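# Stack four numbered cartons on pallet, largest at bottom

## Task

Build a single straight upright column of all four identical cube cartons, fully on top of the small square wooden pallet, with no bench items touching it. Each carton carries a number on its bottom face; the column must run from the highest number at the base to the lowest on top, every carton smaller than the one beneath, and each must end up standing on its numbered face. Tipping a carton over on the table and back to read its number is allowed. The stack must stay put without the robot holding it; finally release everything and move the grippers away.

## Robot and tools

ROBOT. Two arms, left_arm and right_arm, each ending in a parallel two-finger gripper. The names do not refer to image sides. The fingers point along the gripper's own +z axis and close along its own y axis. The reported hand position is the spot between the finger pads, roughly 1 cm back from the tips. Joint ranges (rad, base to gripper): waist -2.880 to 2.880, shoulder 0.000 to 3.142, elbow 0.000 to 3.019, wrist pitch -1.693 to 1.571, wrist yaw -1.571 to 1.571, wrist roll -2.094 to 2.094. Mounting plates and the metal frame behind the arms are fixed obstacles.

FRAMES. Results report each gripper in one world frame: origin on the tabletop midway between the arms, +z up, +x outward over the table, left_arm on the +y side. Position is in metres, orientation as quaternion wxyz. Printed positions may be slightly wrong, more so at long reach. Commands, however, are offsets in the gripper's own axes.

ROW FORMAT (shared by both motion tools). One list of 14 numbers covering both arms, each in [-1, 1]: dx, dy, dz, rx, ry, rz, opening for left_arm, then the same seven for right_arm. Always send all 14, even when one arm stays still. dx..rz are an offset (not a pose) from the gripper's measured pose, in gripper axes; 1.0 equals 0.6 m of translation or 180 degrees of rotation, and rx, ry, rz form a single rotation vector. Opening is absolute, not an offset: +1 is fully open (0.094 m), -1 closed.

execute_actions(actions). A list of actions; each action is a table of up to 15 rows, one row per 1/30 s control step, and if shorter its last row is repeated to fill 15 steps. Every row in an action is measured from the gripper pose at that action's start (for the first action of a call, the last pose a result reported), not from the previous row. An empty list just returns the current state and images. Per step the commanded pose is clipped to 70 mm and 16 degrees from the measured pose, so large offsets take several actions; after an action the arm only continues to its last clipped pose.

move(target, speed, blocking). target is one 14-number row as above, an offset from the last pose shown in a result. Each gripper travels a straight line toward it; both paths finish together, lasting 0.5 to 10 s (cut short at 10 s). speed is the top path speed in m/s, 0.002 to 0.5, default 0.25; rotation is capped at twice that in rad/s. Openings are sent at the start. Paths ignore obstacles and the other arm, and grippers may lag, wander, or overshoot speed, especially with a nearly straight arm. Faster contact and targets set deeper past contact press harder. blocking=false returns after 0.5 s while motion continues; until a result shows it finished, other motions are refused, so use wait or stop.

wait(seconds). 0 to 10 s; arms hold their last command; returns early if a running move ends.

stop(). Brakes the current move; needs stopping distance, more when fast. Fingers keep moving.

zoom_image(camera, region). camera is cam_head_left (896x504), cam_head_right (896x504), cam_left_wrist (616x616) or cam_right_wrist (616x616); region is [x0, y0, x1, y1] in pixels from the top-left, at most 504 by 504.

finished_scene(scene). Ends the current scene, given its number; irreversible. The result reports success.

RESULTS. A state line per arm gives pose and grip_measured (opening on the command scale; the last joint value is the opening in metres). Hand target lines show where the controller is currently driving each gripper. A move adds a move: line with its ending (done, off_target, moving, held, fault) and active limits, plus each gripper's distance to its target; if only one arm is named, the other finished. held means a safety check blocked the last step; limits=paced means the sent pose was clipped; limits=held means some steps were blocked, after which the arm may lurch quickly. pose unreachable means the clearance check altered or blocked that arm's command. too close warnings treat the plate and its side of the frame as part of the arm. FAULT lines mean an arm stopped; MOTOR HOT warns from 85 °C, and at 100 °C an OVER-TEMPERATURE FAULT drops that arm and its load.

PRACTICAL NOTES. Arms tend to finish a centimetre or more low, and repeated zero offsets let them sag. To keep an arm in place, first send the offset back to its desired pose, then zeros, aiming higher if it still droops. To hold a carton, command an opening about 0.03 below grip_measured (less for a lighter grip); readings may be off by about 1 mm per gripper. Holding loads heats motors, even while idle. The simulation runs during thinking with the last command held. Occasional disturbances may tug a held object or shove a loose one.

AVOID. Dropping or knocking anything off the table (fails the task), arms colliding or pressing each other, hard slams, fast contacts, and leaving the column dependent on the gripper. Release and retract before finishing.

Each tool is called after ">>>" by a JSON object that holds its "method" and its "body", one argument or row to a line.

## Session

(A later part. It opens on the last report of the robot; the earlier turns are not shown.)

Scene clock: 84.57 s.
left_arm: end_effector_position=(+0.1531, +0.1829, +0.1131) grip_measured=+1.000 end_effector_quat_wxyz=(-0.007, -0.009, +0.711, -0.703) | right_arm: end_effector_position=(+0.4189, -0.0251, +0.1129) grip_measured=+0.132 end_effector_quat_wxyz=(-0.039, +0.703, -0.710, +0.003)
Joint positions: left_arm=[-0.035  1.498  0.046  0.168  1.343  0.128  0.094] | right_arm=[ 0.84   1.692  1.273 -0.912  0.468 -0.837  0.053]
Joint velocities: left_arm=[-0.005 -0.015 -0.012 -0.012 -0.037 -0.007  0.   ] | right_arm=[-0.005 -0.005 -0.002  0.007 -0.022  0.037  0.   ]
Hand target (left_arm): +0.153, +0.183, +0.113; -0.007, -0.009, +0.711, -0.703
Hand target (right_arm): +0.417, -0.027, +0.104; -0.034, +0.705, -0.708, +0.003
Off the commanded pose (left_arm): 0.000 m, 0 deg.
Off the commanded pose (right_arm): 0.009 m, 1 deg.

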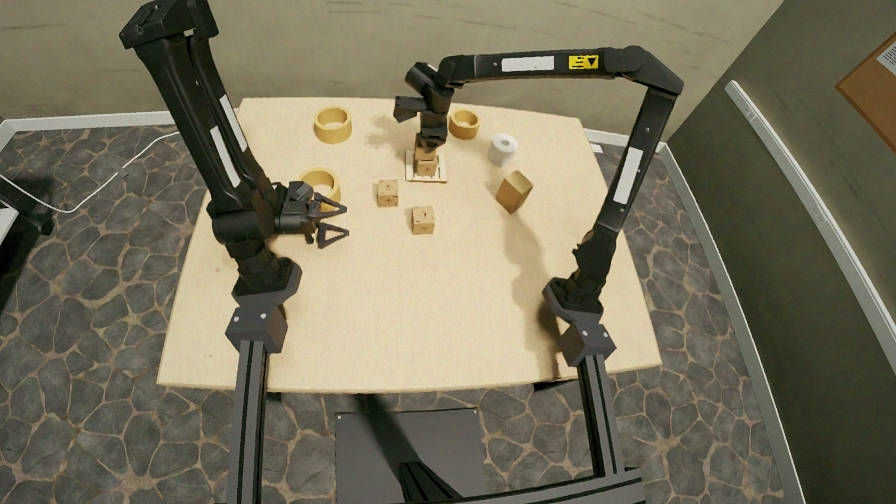

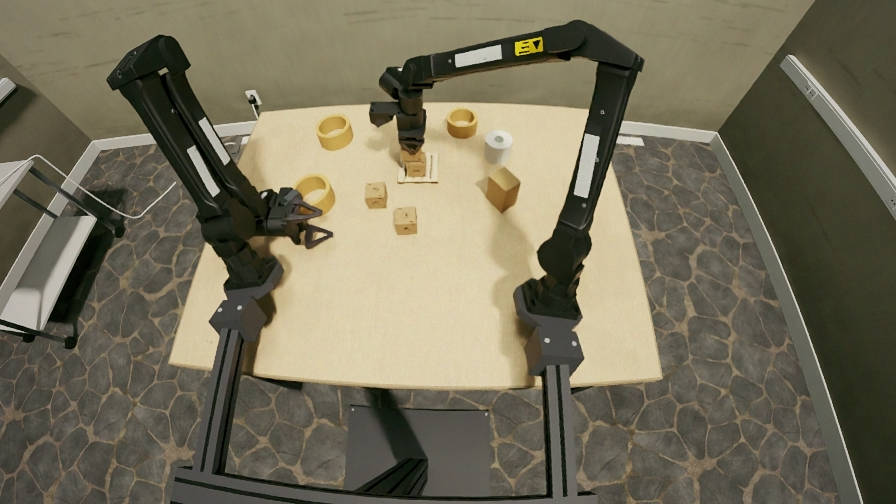

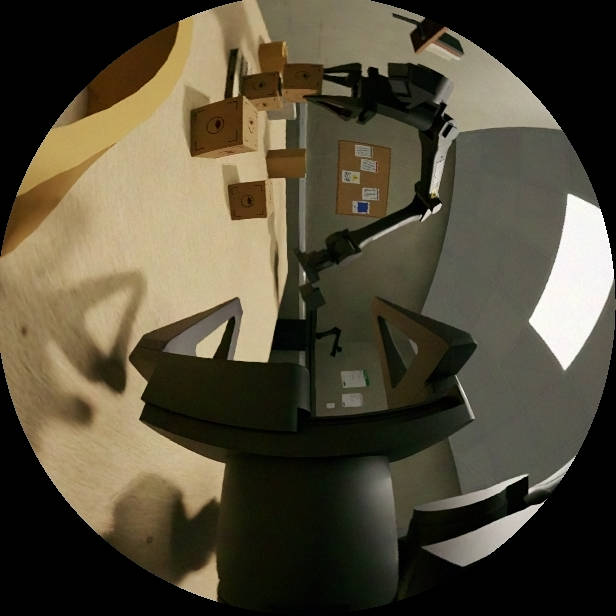

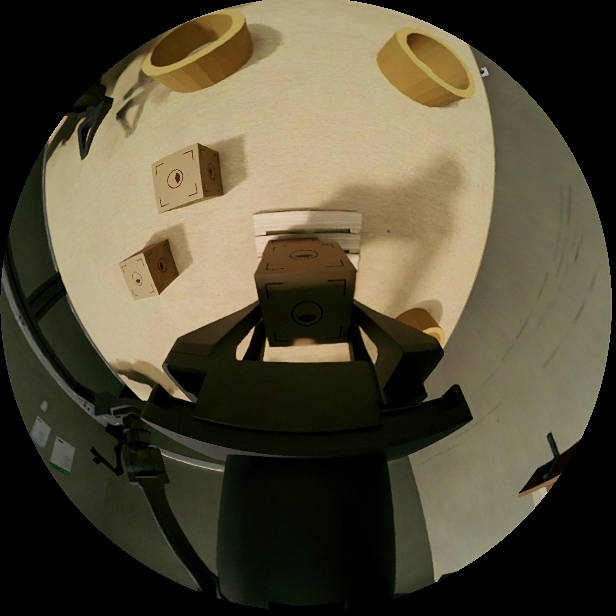

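>>> {"method": "execute_actions", "body": {
  "actions": [
    [[0,0,0,0,0,0,1,0.018,0.018,0.03,-0.014,0.014,0,0.05]]
  ]
}}

>>> {"method": "zoom_image", "body": {
  "camera": "cam_left_wrist",
  "region": [200,30,400,160]
}}

>>> {"method": "zoom_image", "body": {
  "camera": "cam_head_right",
  "region": [370,120,470,200]
}}

Scene clock: 85.33 s.
left_arm: end_effector_position=(+0.1531, +0.1829, +0.1131) grip_measured=+1.000 end_effector_quat_wxyz=(-0.007, -0.009, +0.711, -0.703) | right_arm: end_effector_position=(+0.4157, -0.0281, +0.1119) grip_measured=+0.132 end_effector_quat_wxyz=(-0.030, +0.706, -0.708, +0.003)
Joint positions: left_arm=[-0.035  1.498  0.046  0.168  1.343  0.128  0.094] | right_arm=[ 0.84   1.693  1.273 -0.931  0.468 -0.837  0.053]
Joint velocities: left_arm=[ 0.005 -0.005  0.007 -0.007 -0.051  0.051  0.   ] | right_arm=[ 0.015 -0.015  0.002  0.007 -0.007 -0.022 -0.   ]
Hand target (left_arm): +0.153, +0.183, +0.113; -0.007, -0.009, +0.711, -0.703
Hand target (right_arm): +0.409, -0.035, +0.094; -0.008, +0.703, -0.711, +0.003
Off the commanded pose (left_arm): 0.000 m, 0 deg.
Off the commanded pose (right_arm): 0.020 m, 3 deg.

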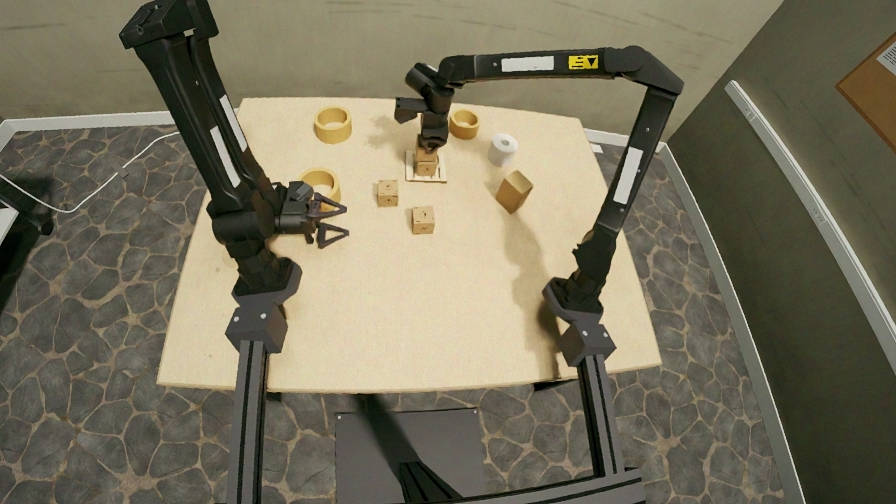

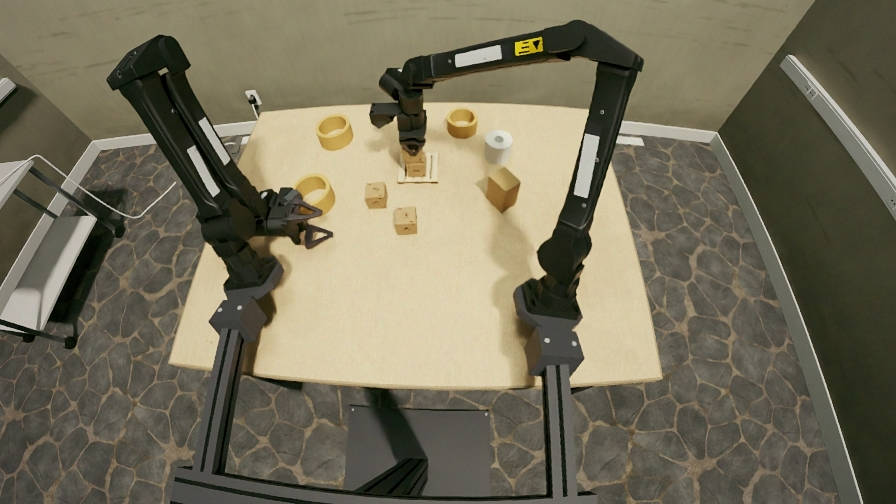

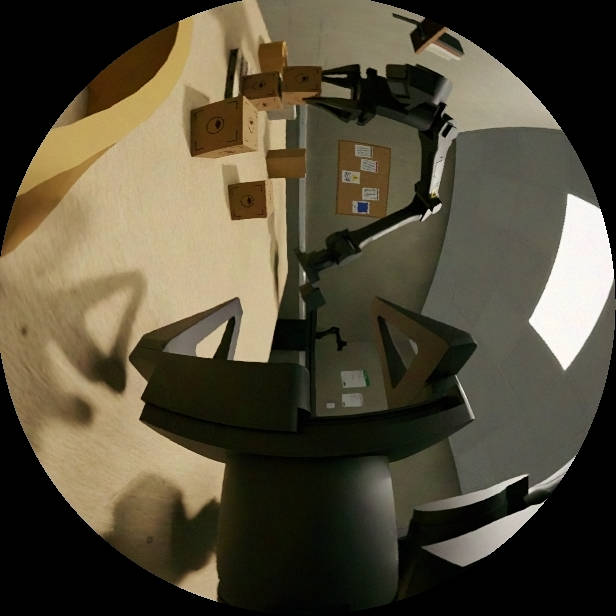

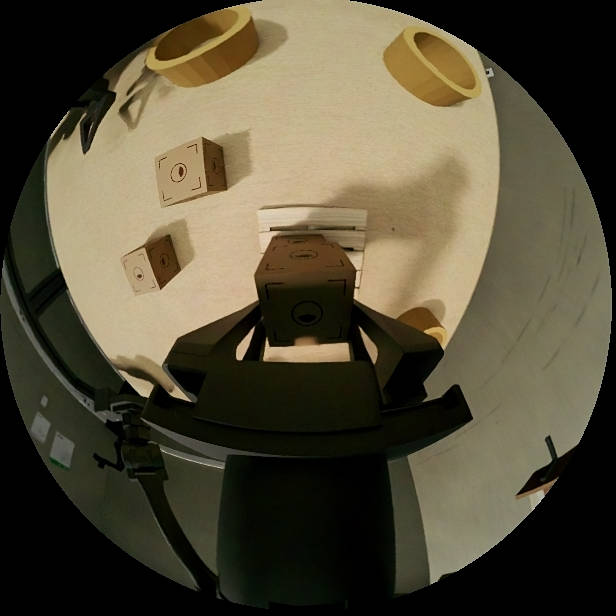

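Region (200, 30, 400, 160) of cam_left_wrist's 616x616 image, scaled by 2.520, with more detail than that image has; it fills the top 328 rows of this view, and the rest is white.

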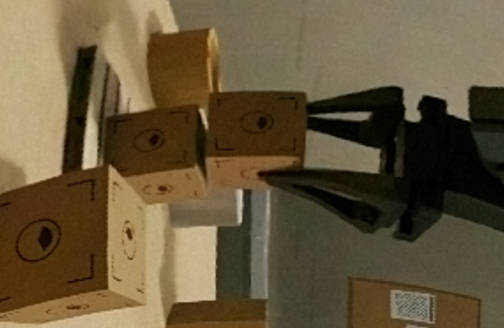

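Region (370, 120, 470, 200) of cam_head_right's 896x504 image, scaled by 5.040, with more detail than that image has; it fills the top 403 rows of this view, and the rest is white.

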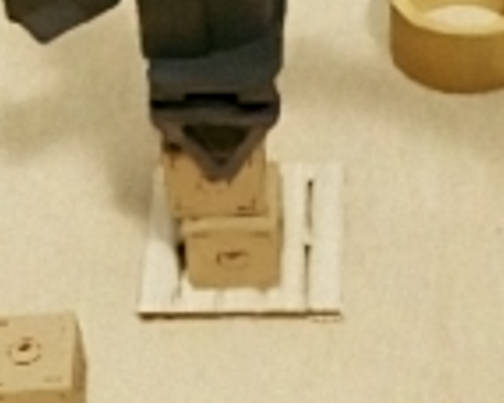

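>>> {"method": "execute_actions", "body": {
  "actions": [
    [[0,0,0,0,0,0,1,0.013,0.013,0,-0.012,0.012,0,0.05]],
    [[0,0,0,0,0,0,1,0.005,0.005,0.035,-0.008,0.008,0,0.05]]
  ]
}}

>>> {"method": "zoom_image", "body": {
  "camera": "cam_left_wrist",
  "region": [200,30,400,160]
}}

>>> {"method": "zoom_image", "body": {
  "camera": "cam_head_right",
  "region": [370,120,470,200]
}}

Scene clock: 86.67 s.
left_arm: end_effector_position=(+0.1531, +0.1829, +0.1131) grip_measured=+1.000 end_effector_quat_wxyz=(-0.007, -0.009, +0.711, -0.703) | right_arm: end_effector_position=(+0.4050, -0.0367, +0.1065) grip_measured=+0.132 end_effector_quat_wxyz=(-0.001, +0.711, -0.703, +0.002)
Joint positions: left_arm=[-0.035  1.498  0.046  0.168  1.343  0.128  0.094] | right_arm=[ 0.837  1.703  1.273 -0.986  0.468 -0.823  0.053]
Joint velocities: left_arm=[-0.015 -0.024 -0.002 -0.002 -0.037 -0.095  0.   ] | right_arm=[-0.015 -0.005 -0.007 -0.007 -0.007 -0.037  0.   ]
Hand target (left_arm): +0.153, +0.183, +0.113; -0.007, -0.009, +0.711, -0.703
Hand target (right_arm): +0.404, -0.040, +0.091; +0.012, +0.710, -0.704, +0.002
Off the commanded pose (left_arm): 0.000 m, 0 deg.
Off the commanded pose (right_arm): 0.016 m, 1 deg.

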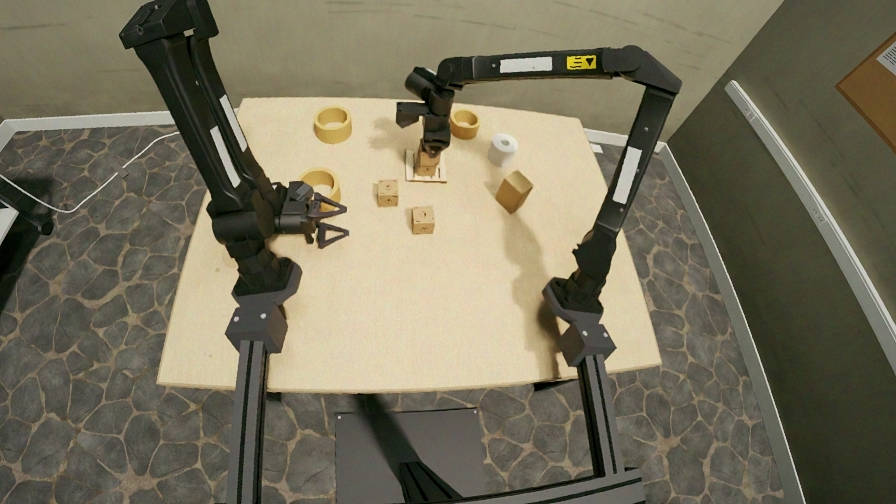

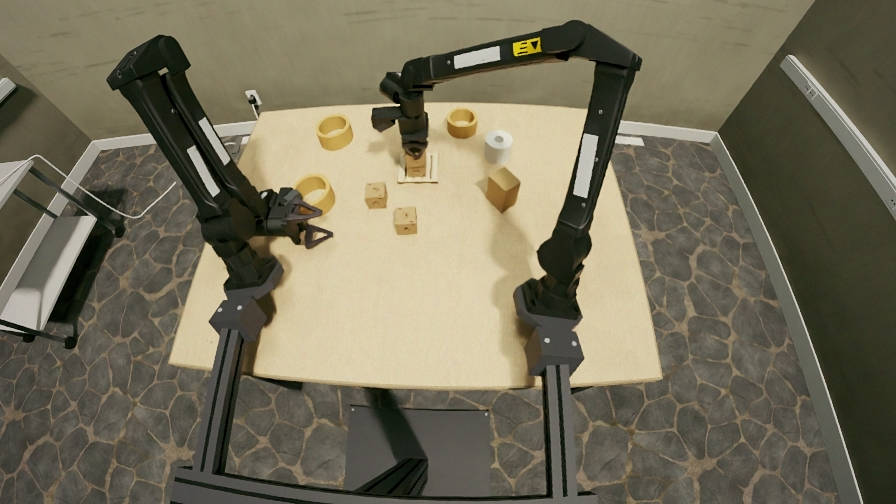

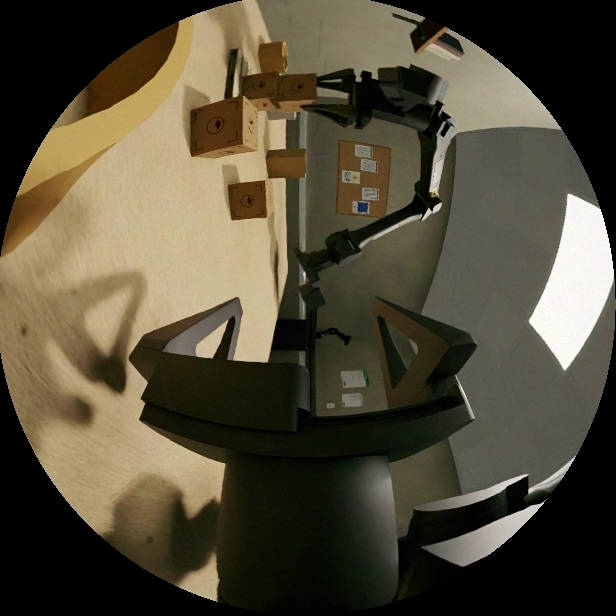

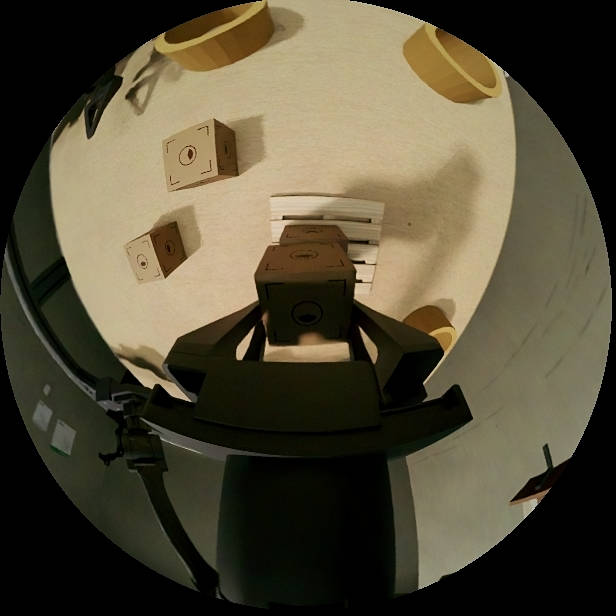

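Region (200, 30, 400, 160) of cam_left_wrist's 616x616 image, scaled by 2.520, with more detail than that image has; it fills the top 328 rows of this view, and the rest is white.

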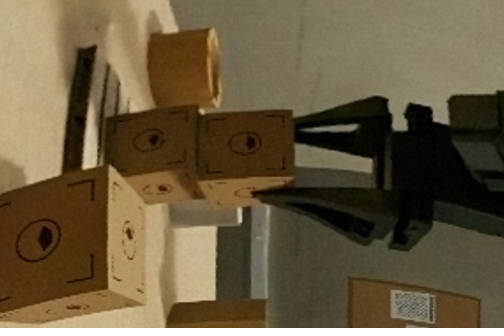

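Region (370, 120, 470, 200) of cam_head_right's 896x504 image, scaled by 5.040, with more detail than that image has; it fills the top 403 rows of this view, and the rest is white.

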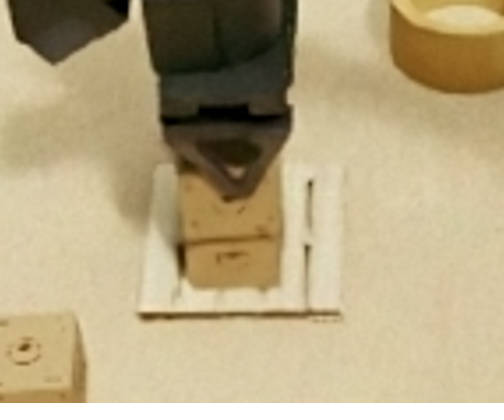

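Within ~3 mm. Release, go to cube 3.

>>> {"method": "execute_actions", "body": {
  "actions": [
    [[0,0,0,0,0,0,1,0,0,0,0,0,0,0.9]],
    [[0,0,0,0,0,0,1,-0.02,-0.02,-0.1,0,0,0,0.9]],
    [[0,0,0,0,0,0,1,0,0,-0.05,0,0,0,0.9]]
  ]
}}

>>> {"method": "move", "body": {
  "target": [0,0,0,0,0,0,1,-0.2,0.15,0,0.012,-0.012,0,0.8],
  "speed": 0.2
}}

>>> {"method": "move", "body": {
  "target": [0,0,0,0,0,0,1,0,0,0.14,0,0,0,0.8],
  "speed": 0.12
}}

Scene clock: 88.43 s.
left_arm: end_effector_position=(+0.1531, +0.1829, +0.1131) grip_measured=+1.000 end_effector_quat_wxyz=(-0.007, -0.009, +0.711, -0.703) | right_arm: end_effector_position=(+0.3878, -0.0360, +0.1570) grip_measured=+0.898 end_effector_quat_wxyz=(+0.044, +0.731, -0.681, +0.002)
Joint positions: left_arm=[-0.035  1.498  0.046  0.168  1.343  0.128  0.094] | right_arm=[ 0.906  1.686  1.361 -1.226  0.475 -0.76   0.089]
Joint velocities: left_arm=[-0.005  0.005  0.007  0.002 -0.037 -0.037  0.   ] | right_arm=[-0.005  0.005 -0.022 -0.007 -0.037 -0.022  0.002]
Hand target (left_arm): +0.153, +0.183, +0.113; -0.007, -0.009, +0.711, -0.703
Hand target (right_arm): +0.401, -0.029, +0.181; +0.017, +0.722, -0.692, +0.002
Off the commanded pose (left_arm): 0.000 m, 0 deg.
Off the commanded pose (right_arm): 0.029 m, 3 deg.

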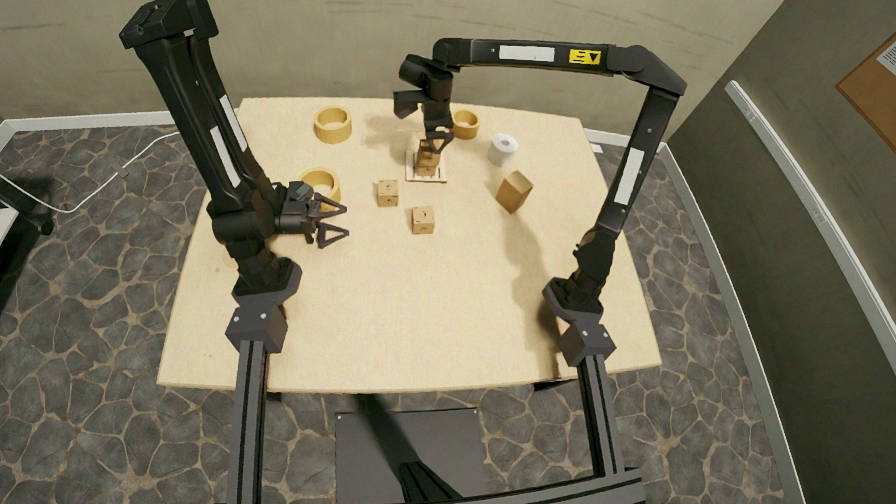

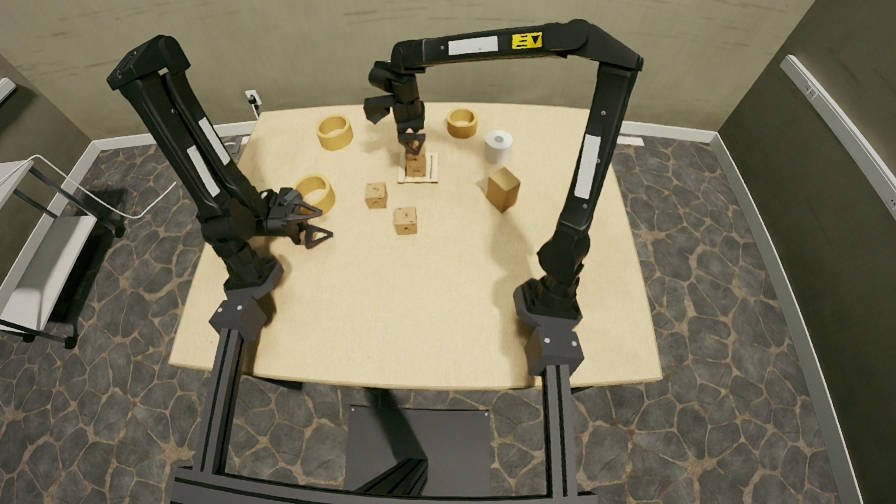

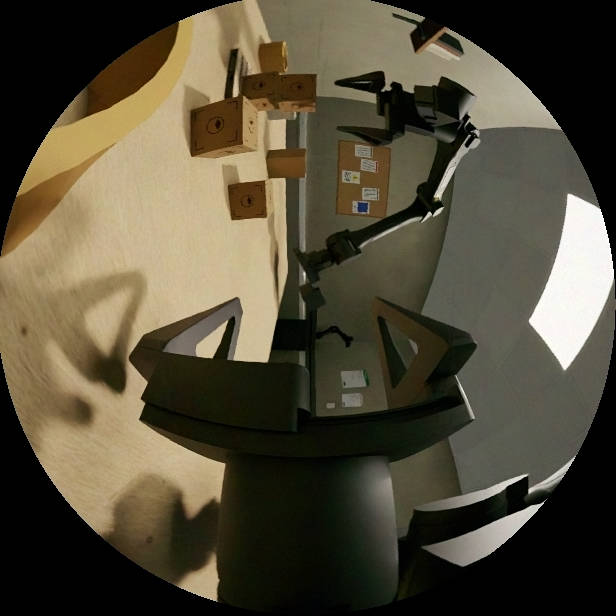

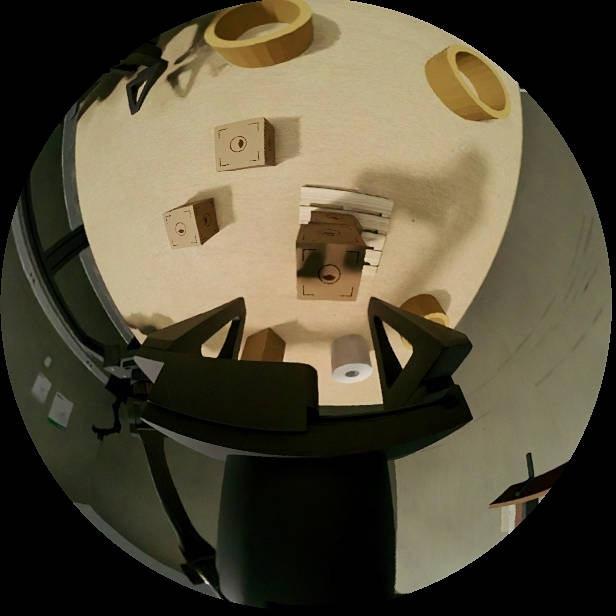

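Scene clock: 89.67 s.
left_arm: end_effector_position=(+0.1531, +0.1829, +0.1131) grip_measured=+1.000 end_effector_quat_wxyz=(-0.007, -0.009, +0.711, -0.703) | right_arm: end_effector_position=(+0.2842, +0.0643, +0.1495) grip_measured=+0.802 end_effector_quat_wxyz=(+0.029, +0.741, -0.671, +0.006)
Joint positions: left_arm=[-0.035  1.498  0.046  0.168  1.343  0.128  0.094] | right_arm=[ 1.151  1.834  1.361 -1.175  0.482 -0.525  0.085]
Joint velocities: left_arm=[-0.005  0.005 -0.007 -0.012 -0.007 -0.022  0.   ] | right_arm=[ 0.005 -0.005 -0.022  0.002  0.007  0.051 -0.   ]
Hand target (left_arm): +0.153, +0.183, +0.113; -0.007, -0.009, +0.711, -0.703
Hand target (right_arm): +0.291, +0.076, +0.153; +0.019, +0.732, -0.681, +0.004
Off the commanded pose (left_arm): 0.000 m, 0 deg.
Off the commanded pose (right_arm): 0.015 m, 2 deg.
move: off_target (right_arm)

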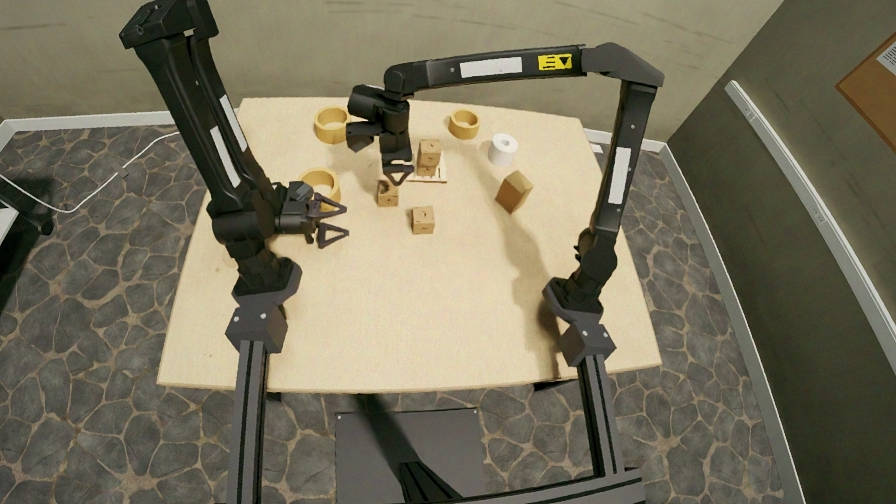

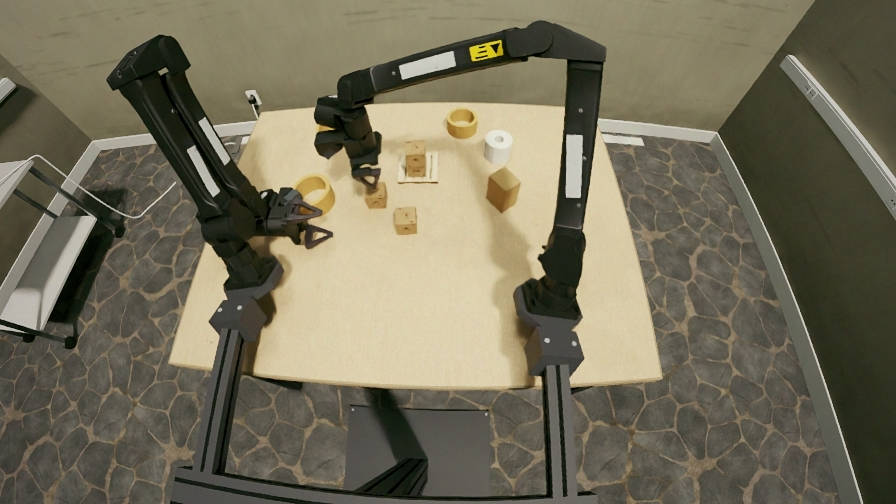

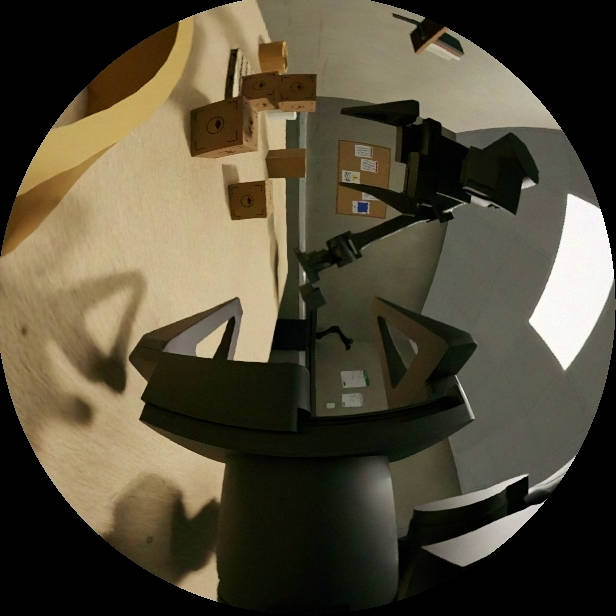

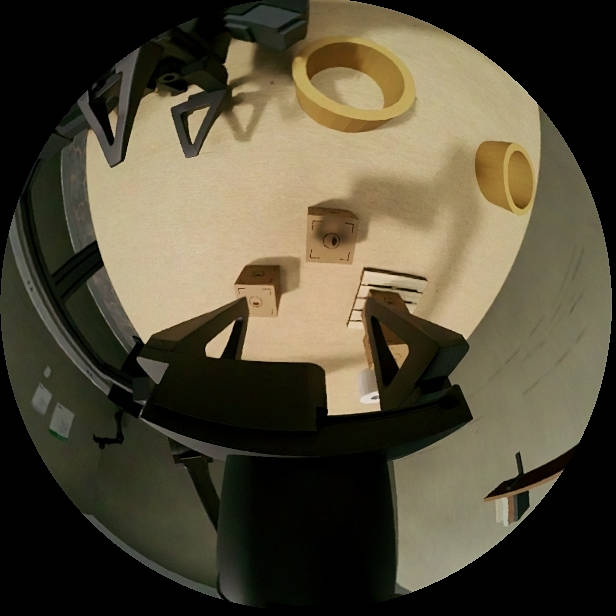

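Scene clock: 90.77 s.
left_arm: end_effector_position=(+0.1531, +0.1829, +0.1131) grip_measured=+1.000 end_effector_quat_wxyz=(-0.007, -0.009, +0.711, -0.703) | right_arm: end_effector_position=(+0.2836, +0.0644, +0.0793) grip_measured=+0.802 end_effector_quat_wxyz=(+0.019, +0.737, -0.675, +0.002)
Joint positions: left_arm=[-0.035  1.498  0.046  0.168  1.343  0.128  0.094] | right_arm=[ 1.088  1.9    1.274 -0.963  0.483 -0.597  0.085]
Joint velocities: left_arm=[-0.005 -0.005  0.007 -0.012 -0.007 -0.037  0.   ] | right_arm=[-0.015 -0.005 -0.007  0.002  0.037 -0.037  0.001]
Hand target (left_arm): +0.153, +0.183, +0.113; -0.007, -0.009, +0.711, -0.703
Hand target (right_arm): +0.283, +0.060, +0.066; +0.029, +0.741, -0.671, +0.005
Off the commanded pose (left_arm): 0.000 m, 0 deg.
Off the commanded pose (right_arm): 0.014 m, 1 deg.
move: off_target (right_arm)

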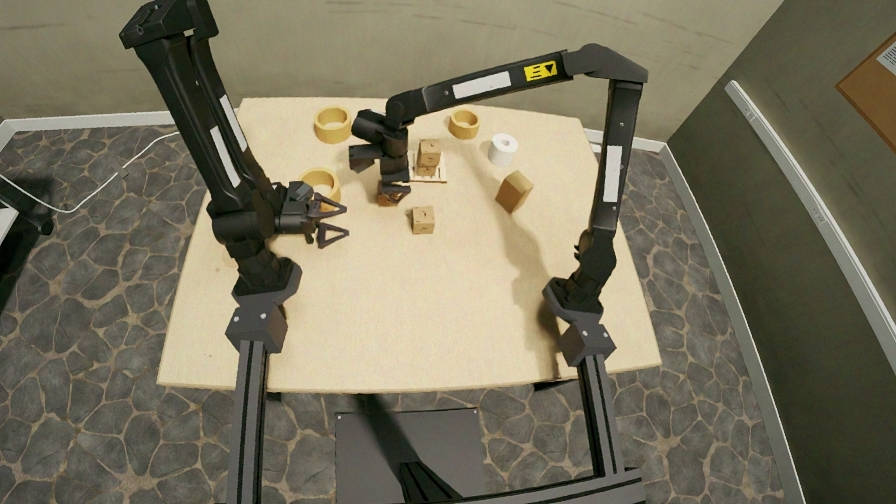

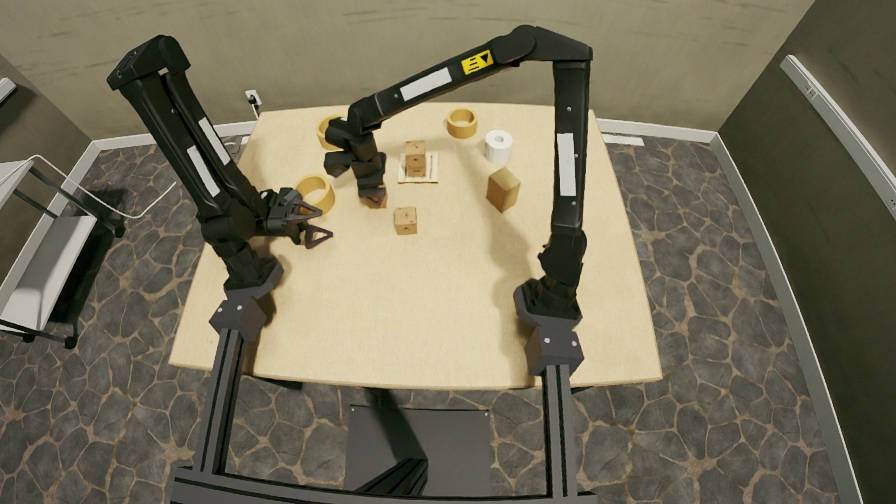

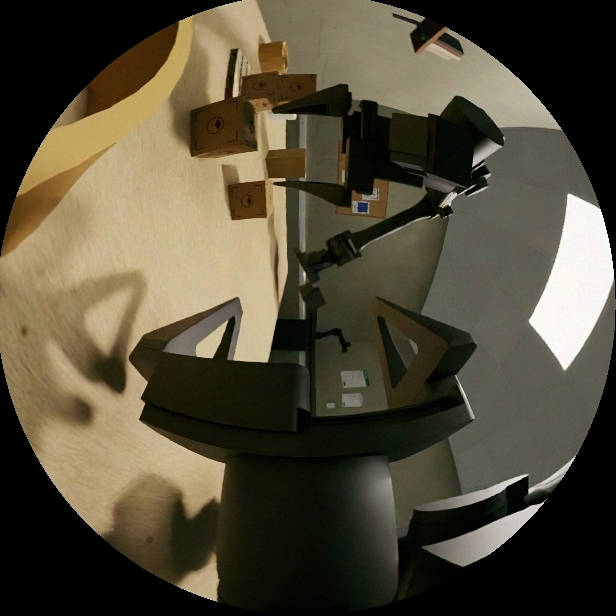

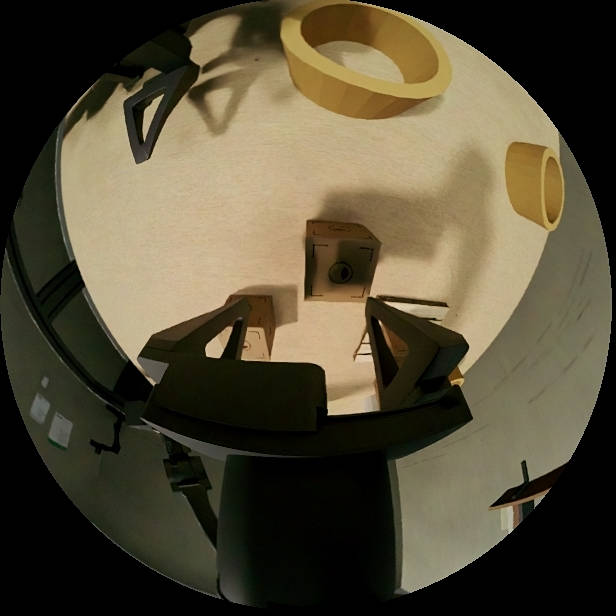

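>>> {"method": "move", "body": {
  "target": [0,0,0,0,0,0,1,-0.02,-0.045,0.01,0.01,-0.011,0.028,0.8],
  "speed": 0.08
}}

Scene clock: 92.40 s.
left_arm: end_effector_position=(+0.1531, +0.1829, +0.1131) grip_measured=+1.000 end_effector_quat_wxyz=(-0.007, -0.009, +0.711, -0.703) | right_arm: end_effector_position=(+0.2935, +0.0684, +0.0761) grip_measured=+0.802 end_effector_quat_wxyz=(+0.003, +0.722, -0.692, +0.001)
Joint positions: left_arm=[-0.035  1.498  0.046  0.168  1.343  0.128  0.094] | right_arm=[ 1.076  1.9    1.274 -0.921  0.487 -0.582  0.085]
Joint velocities: left_arm=[-0.005 -0.005 -0.002 -0.012 -0.081  0.037  0.   ] | right_arm=[ 0.005  0.005 -0.012  0.012 -0.037  0.051  0.   ]
Hand target (left_arm): +0.153, +0.183, +0.113; -0.007, -0.009, +0.711, -0.703
Hand target (right_arm): +0.309, +0.078, +0.073; -0.005, +0.707, -0.707, +0.000
Off the commanded pose (left_arm): 0.000 m, 0 deg.
Off the commanded pose (right_arm): 0.019 m, 3 deg.
move: off_target (right_arm)

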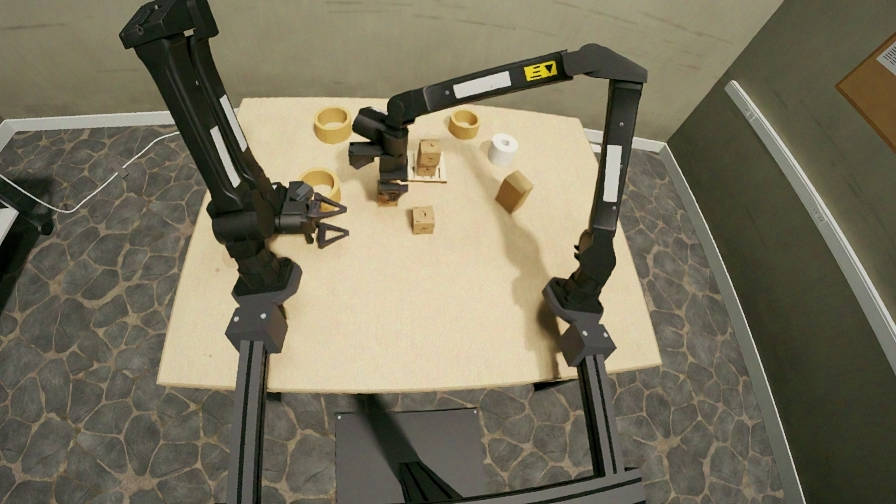

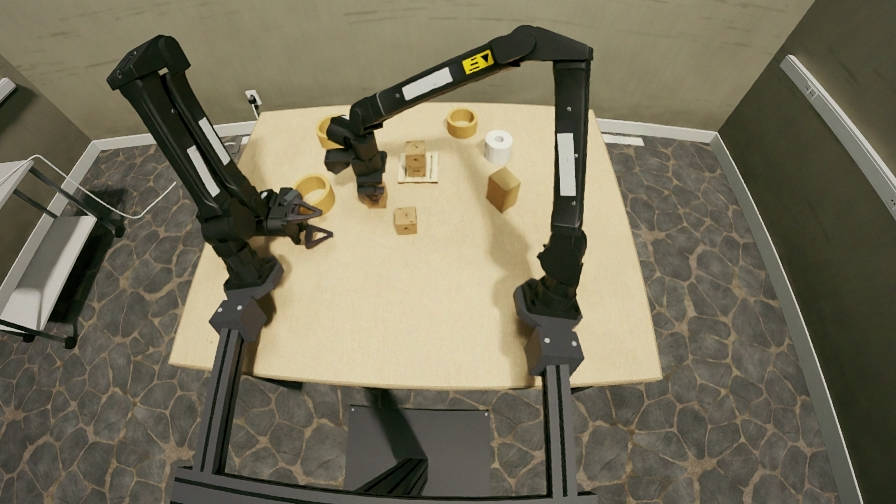

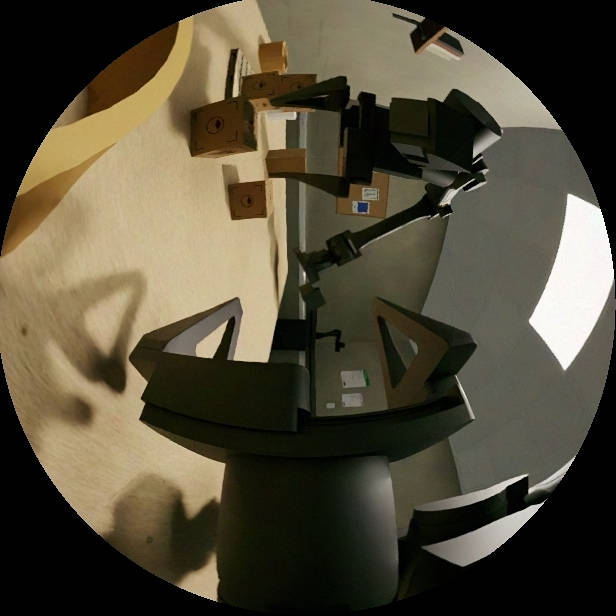

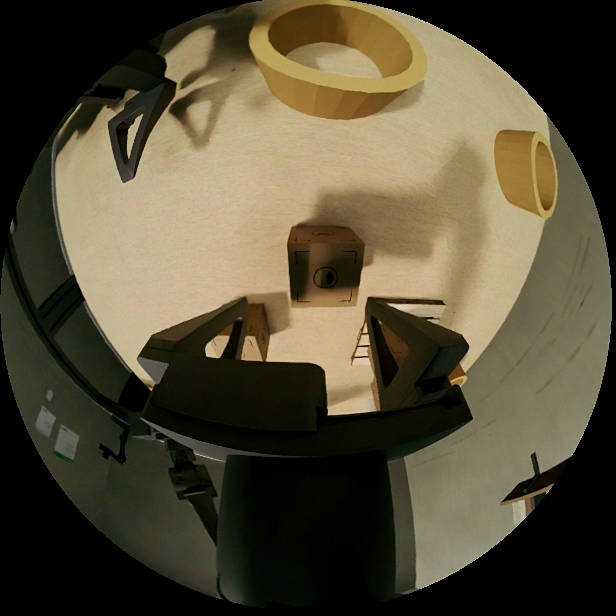

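>>> {"method": "execute_actions", "body": {
  "actions": [
    [[0,0,0,0,0,0,1,0,-0.04,0,0,0,0.015,1]],
    [[0,0,0,0,0,0,1,0,-0.02,0.05,0,0,0,1]],
    [[0,0,0,0,0,0,1,0.005,-0.005,0.05,0,0,0,1]]
  ]
}}

Scene clock: 94.20 s.
left_arm: end_effector_position=(+0.1531, +0.1829, +0.1131) grip_measured=+1.000 end_effector_quat_wxyz=(-0.007, -0.009, +0.711, -0.703) | right_arm: end_effector_position=(+0.3222, +0.0643, +0.0454) grip_measured=+1.000 end_effector_quat_wxyz=(-0.014, +0.707, -0.707, -0.001)
Joint positions: left_arm=[-0.035  1.498  0.046  0.168  1.343  0.128  0.094] | right_arm=[ 1.005  1.928  1.269 -0.813  0.485 -0.639  0.094]
Joint velocities: left_arm=[-0.005  0.005  0.002  0.007  0.022  0.037  0.   ] | right_arm=[ 0.015 -0.005 -0.002 -0.007 -0.007 -0.037  0.   ]
Hand target (left_arm): +0.153, +0.183, +0.113; -0.007, -0.009, +0.711, -0.703
Hand target (right_arm): +0.317, +0.058, +0.028; +0.001, +0.713, -0.702, +0.001
Off the commanded pose (left_arm): 0.000 m, 0 deg.
Off the commanded pose (right_arm): 0.020 m, 2 deg.

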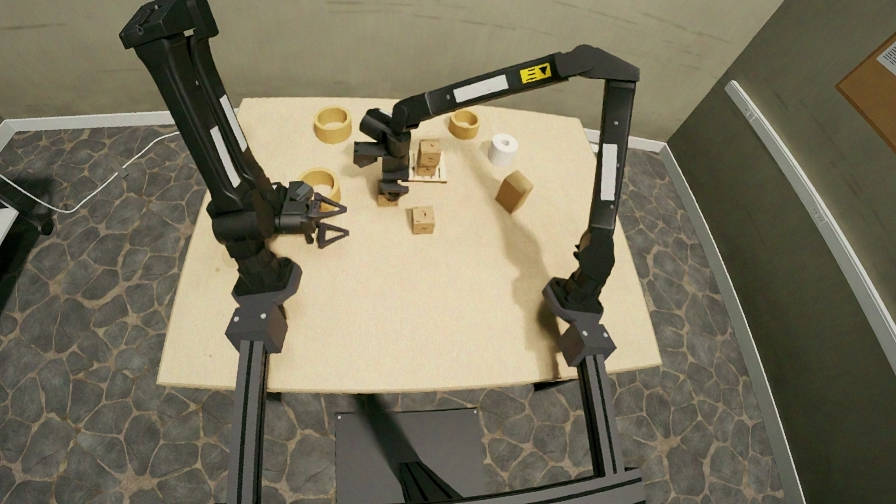

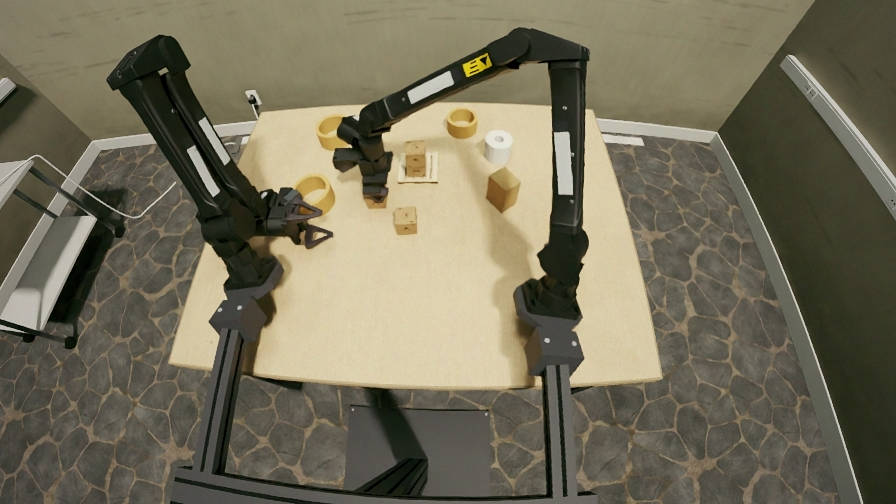

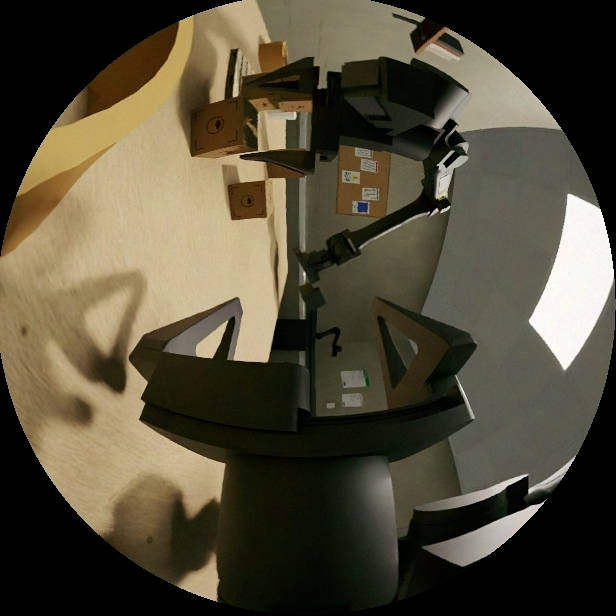

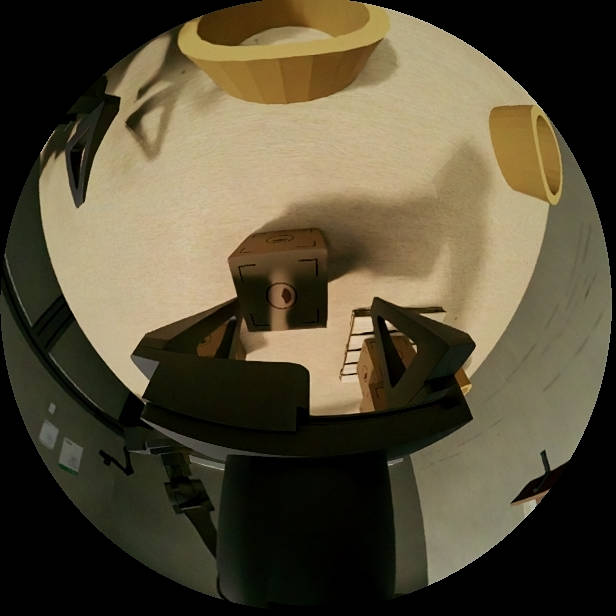

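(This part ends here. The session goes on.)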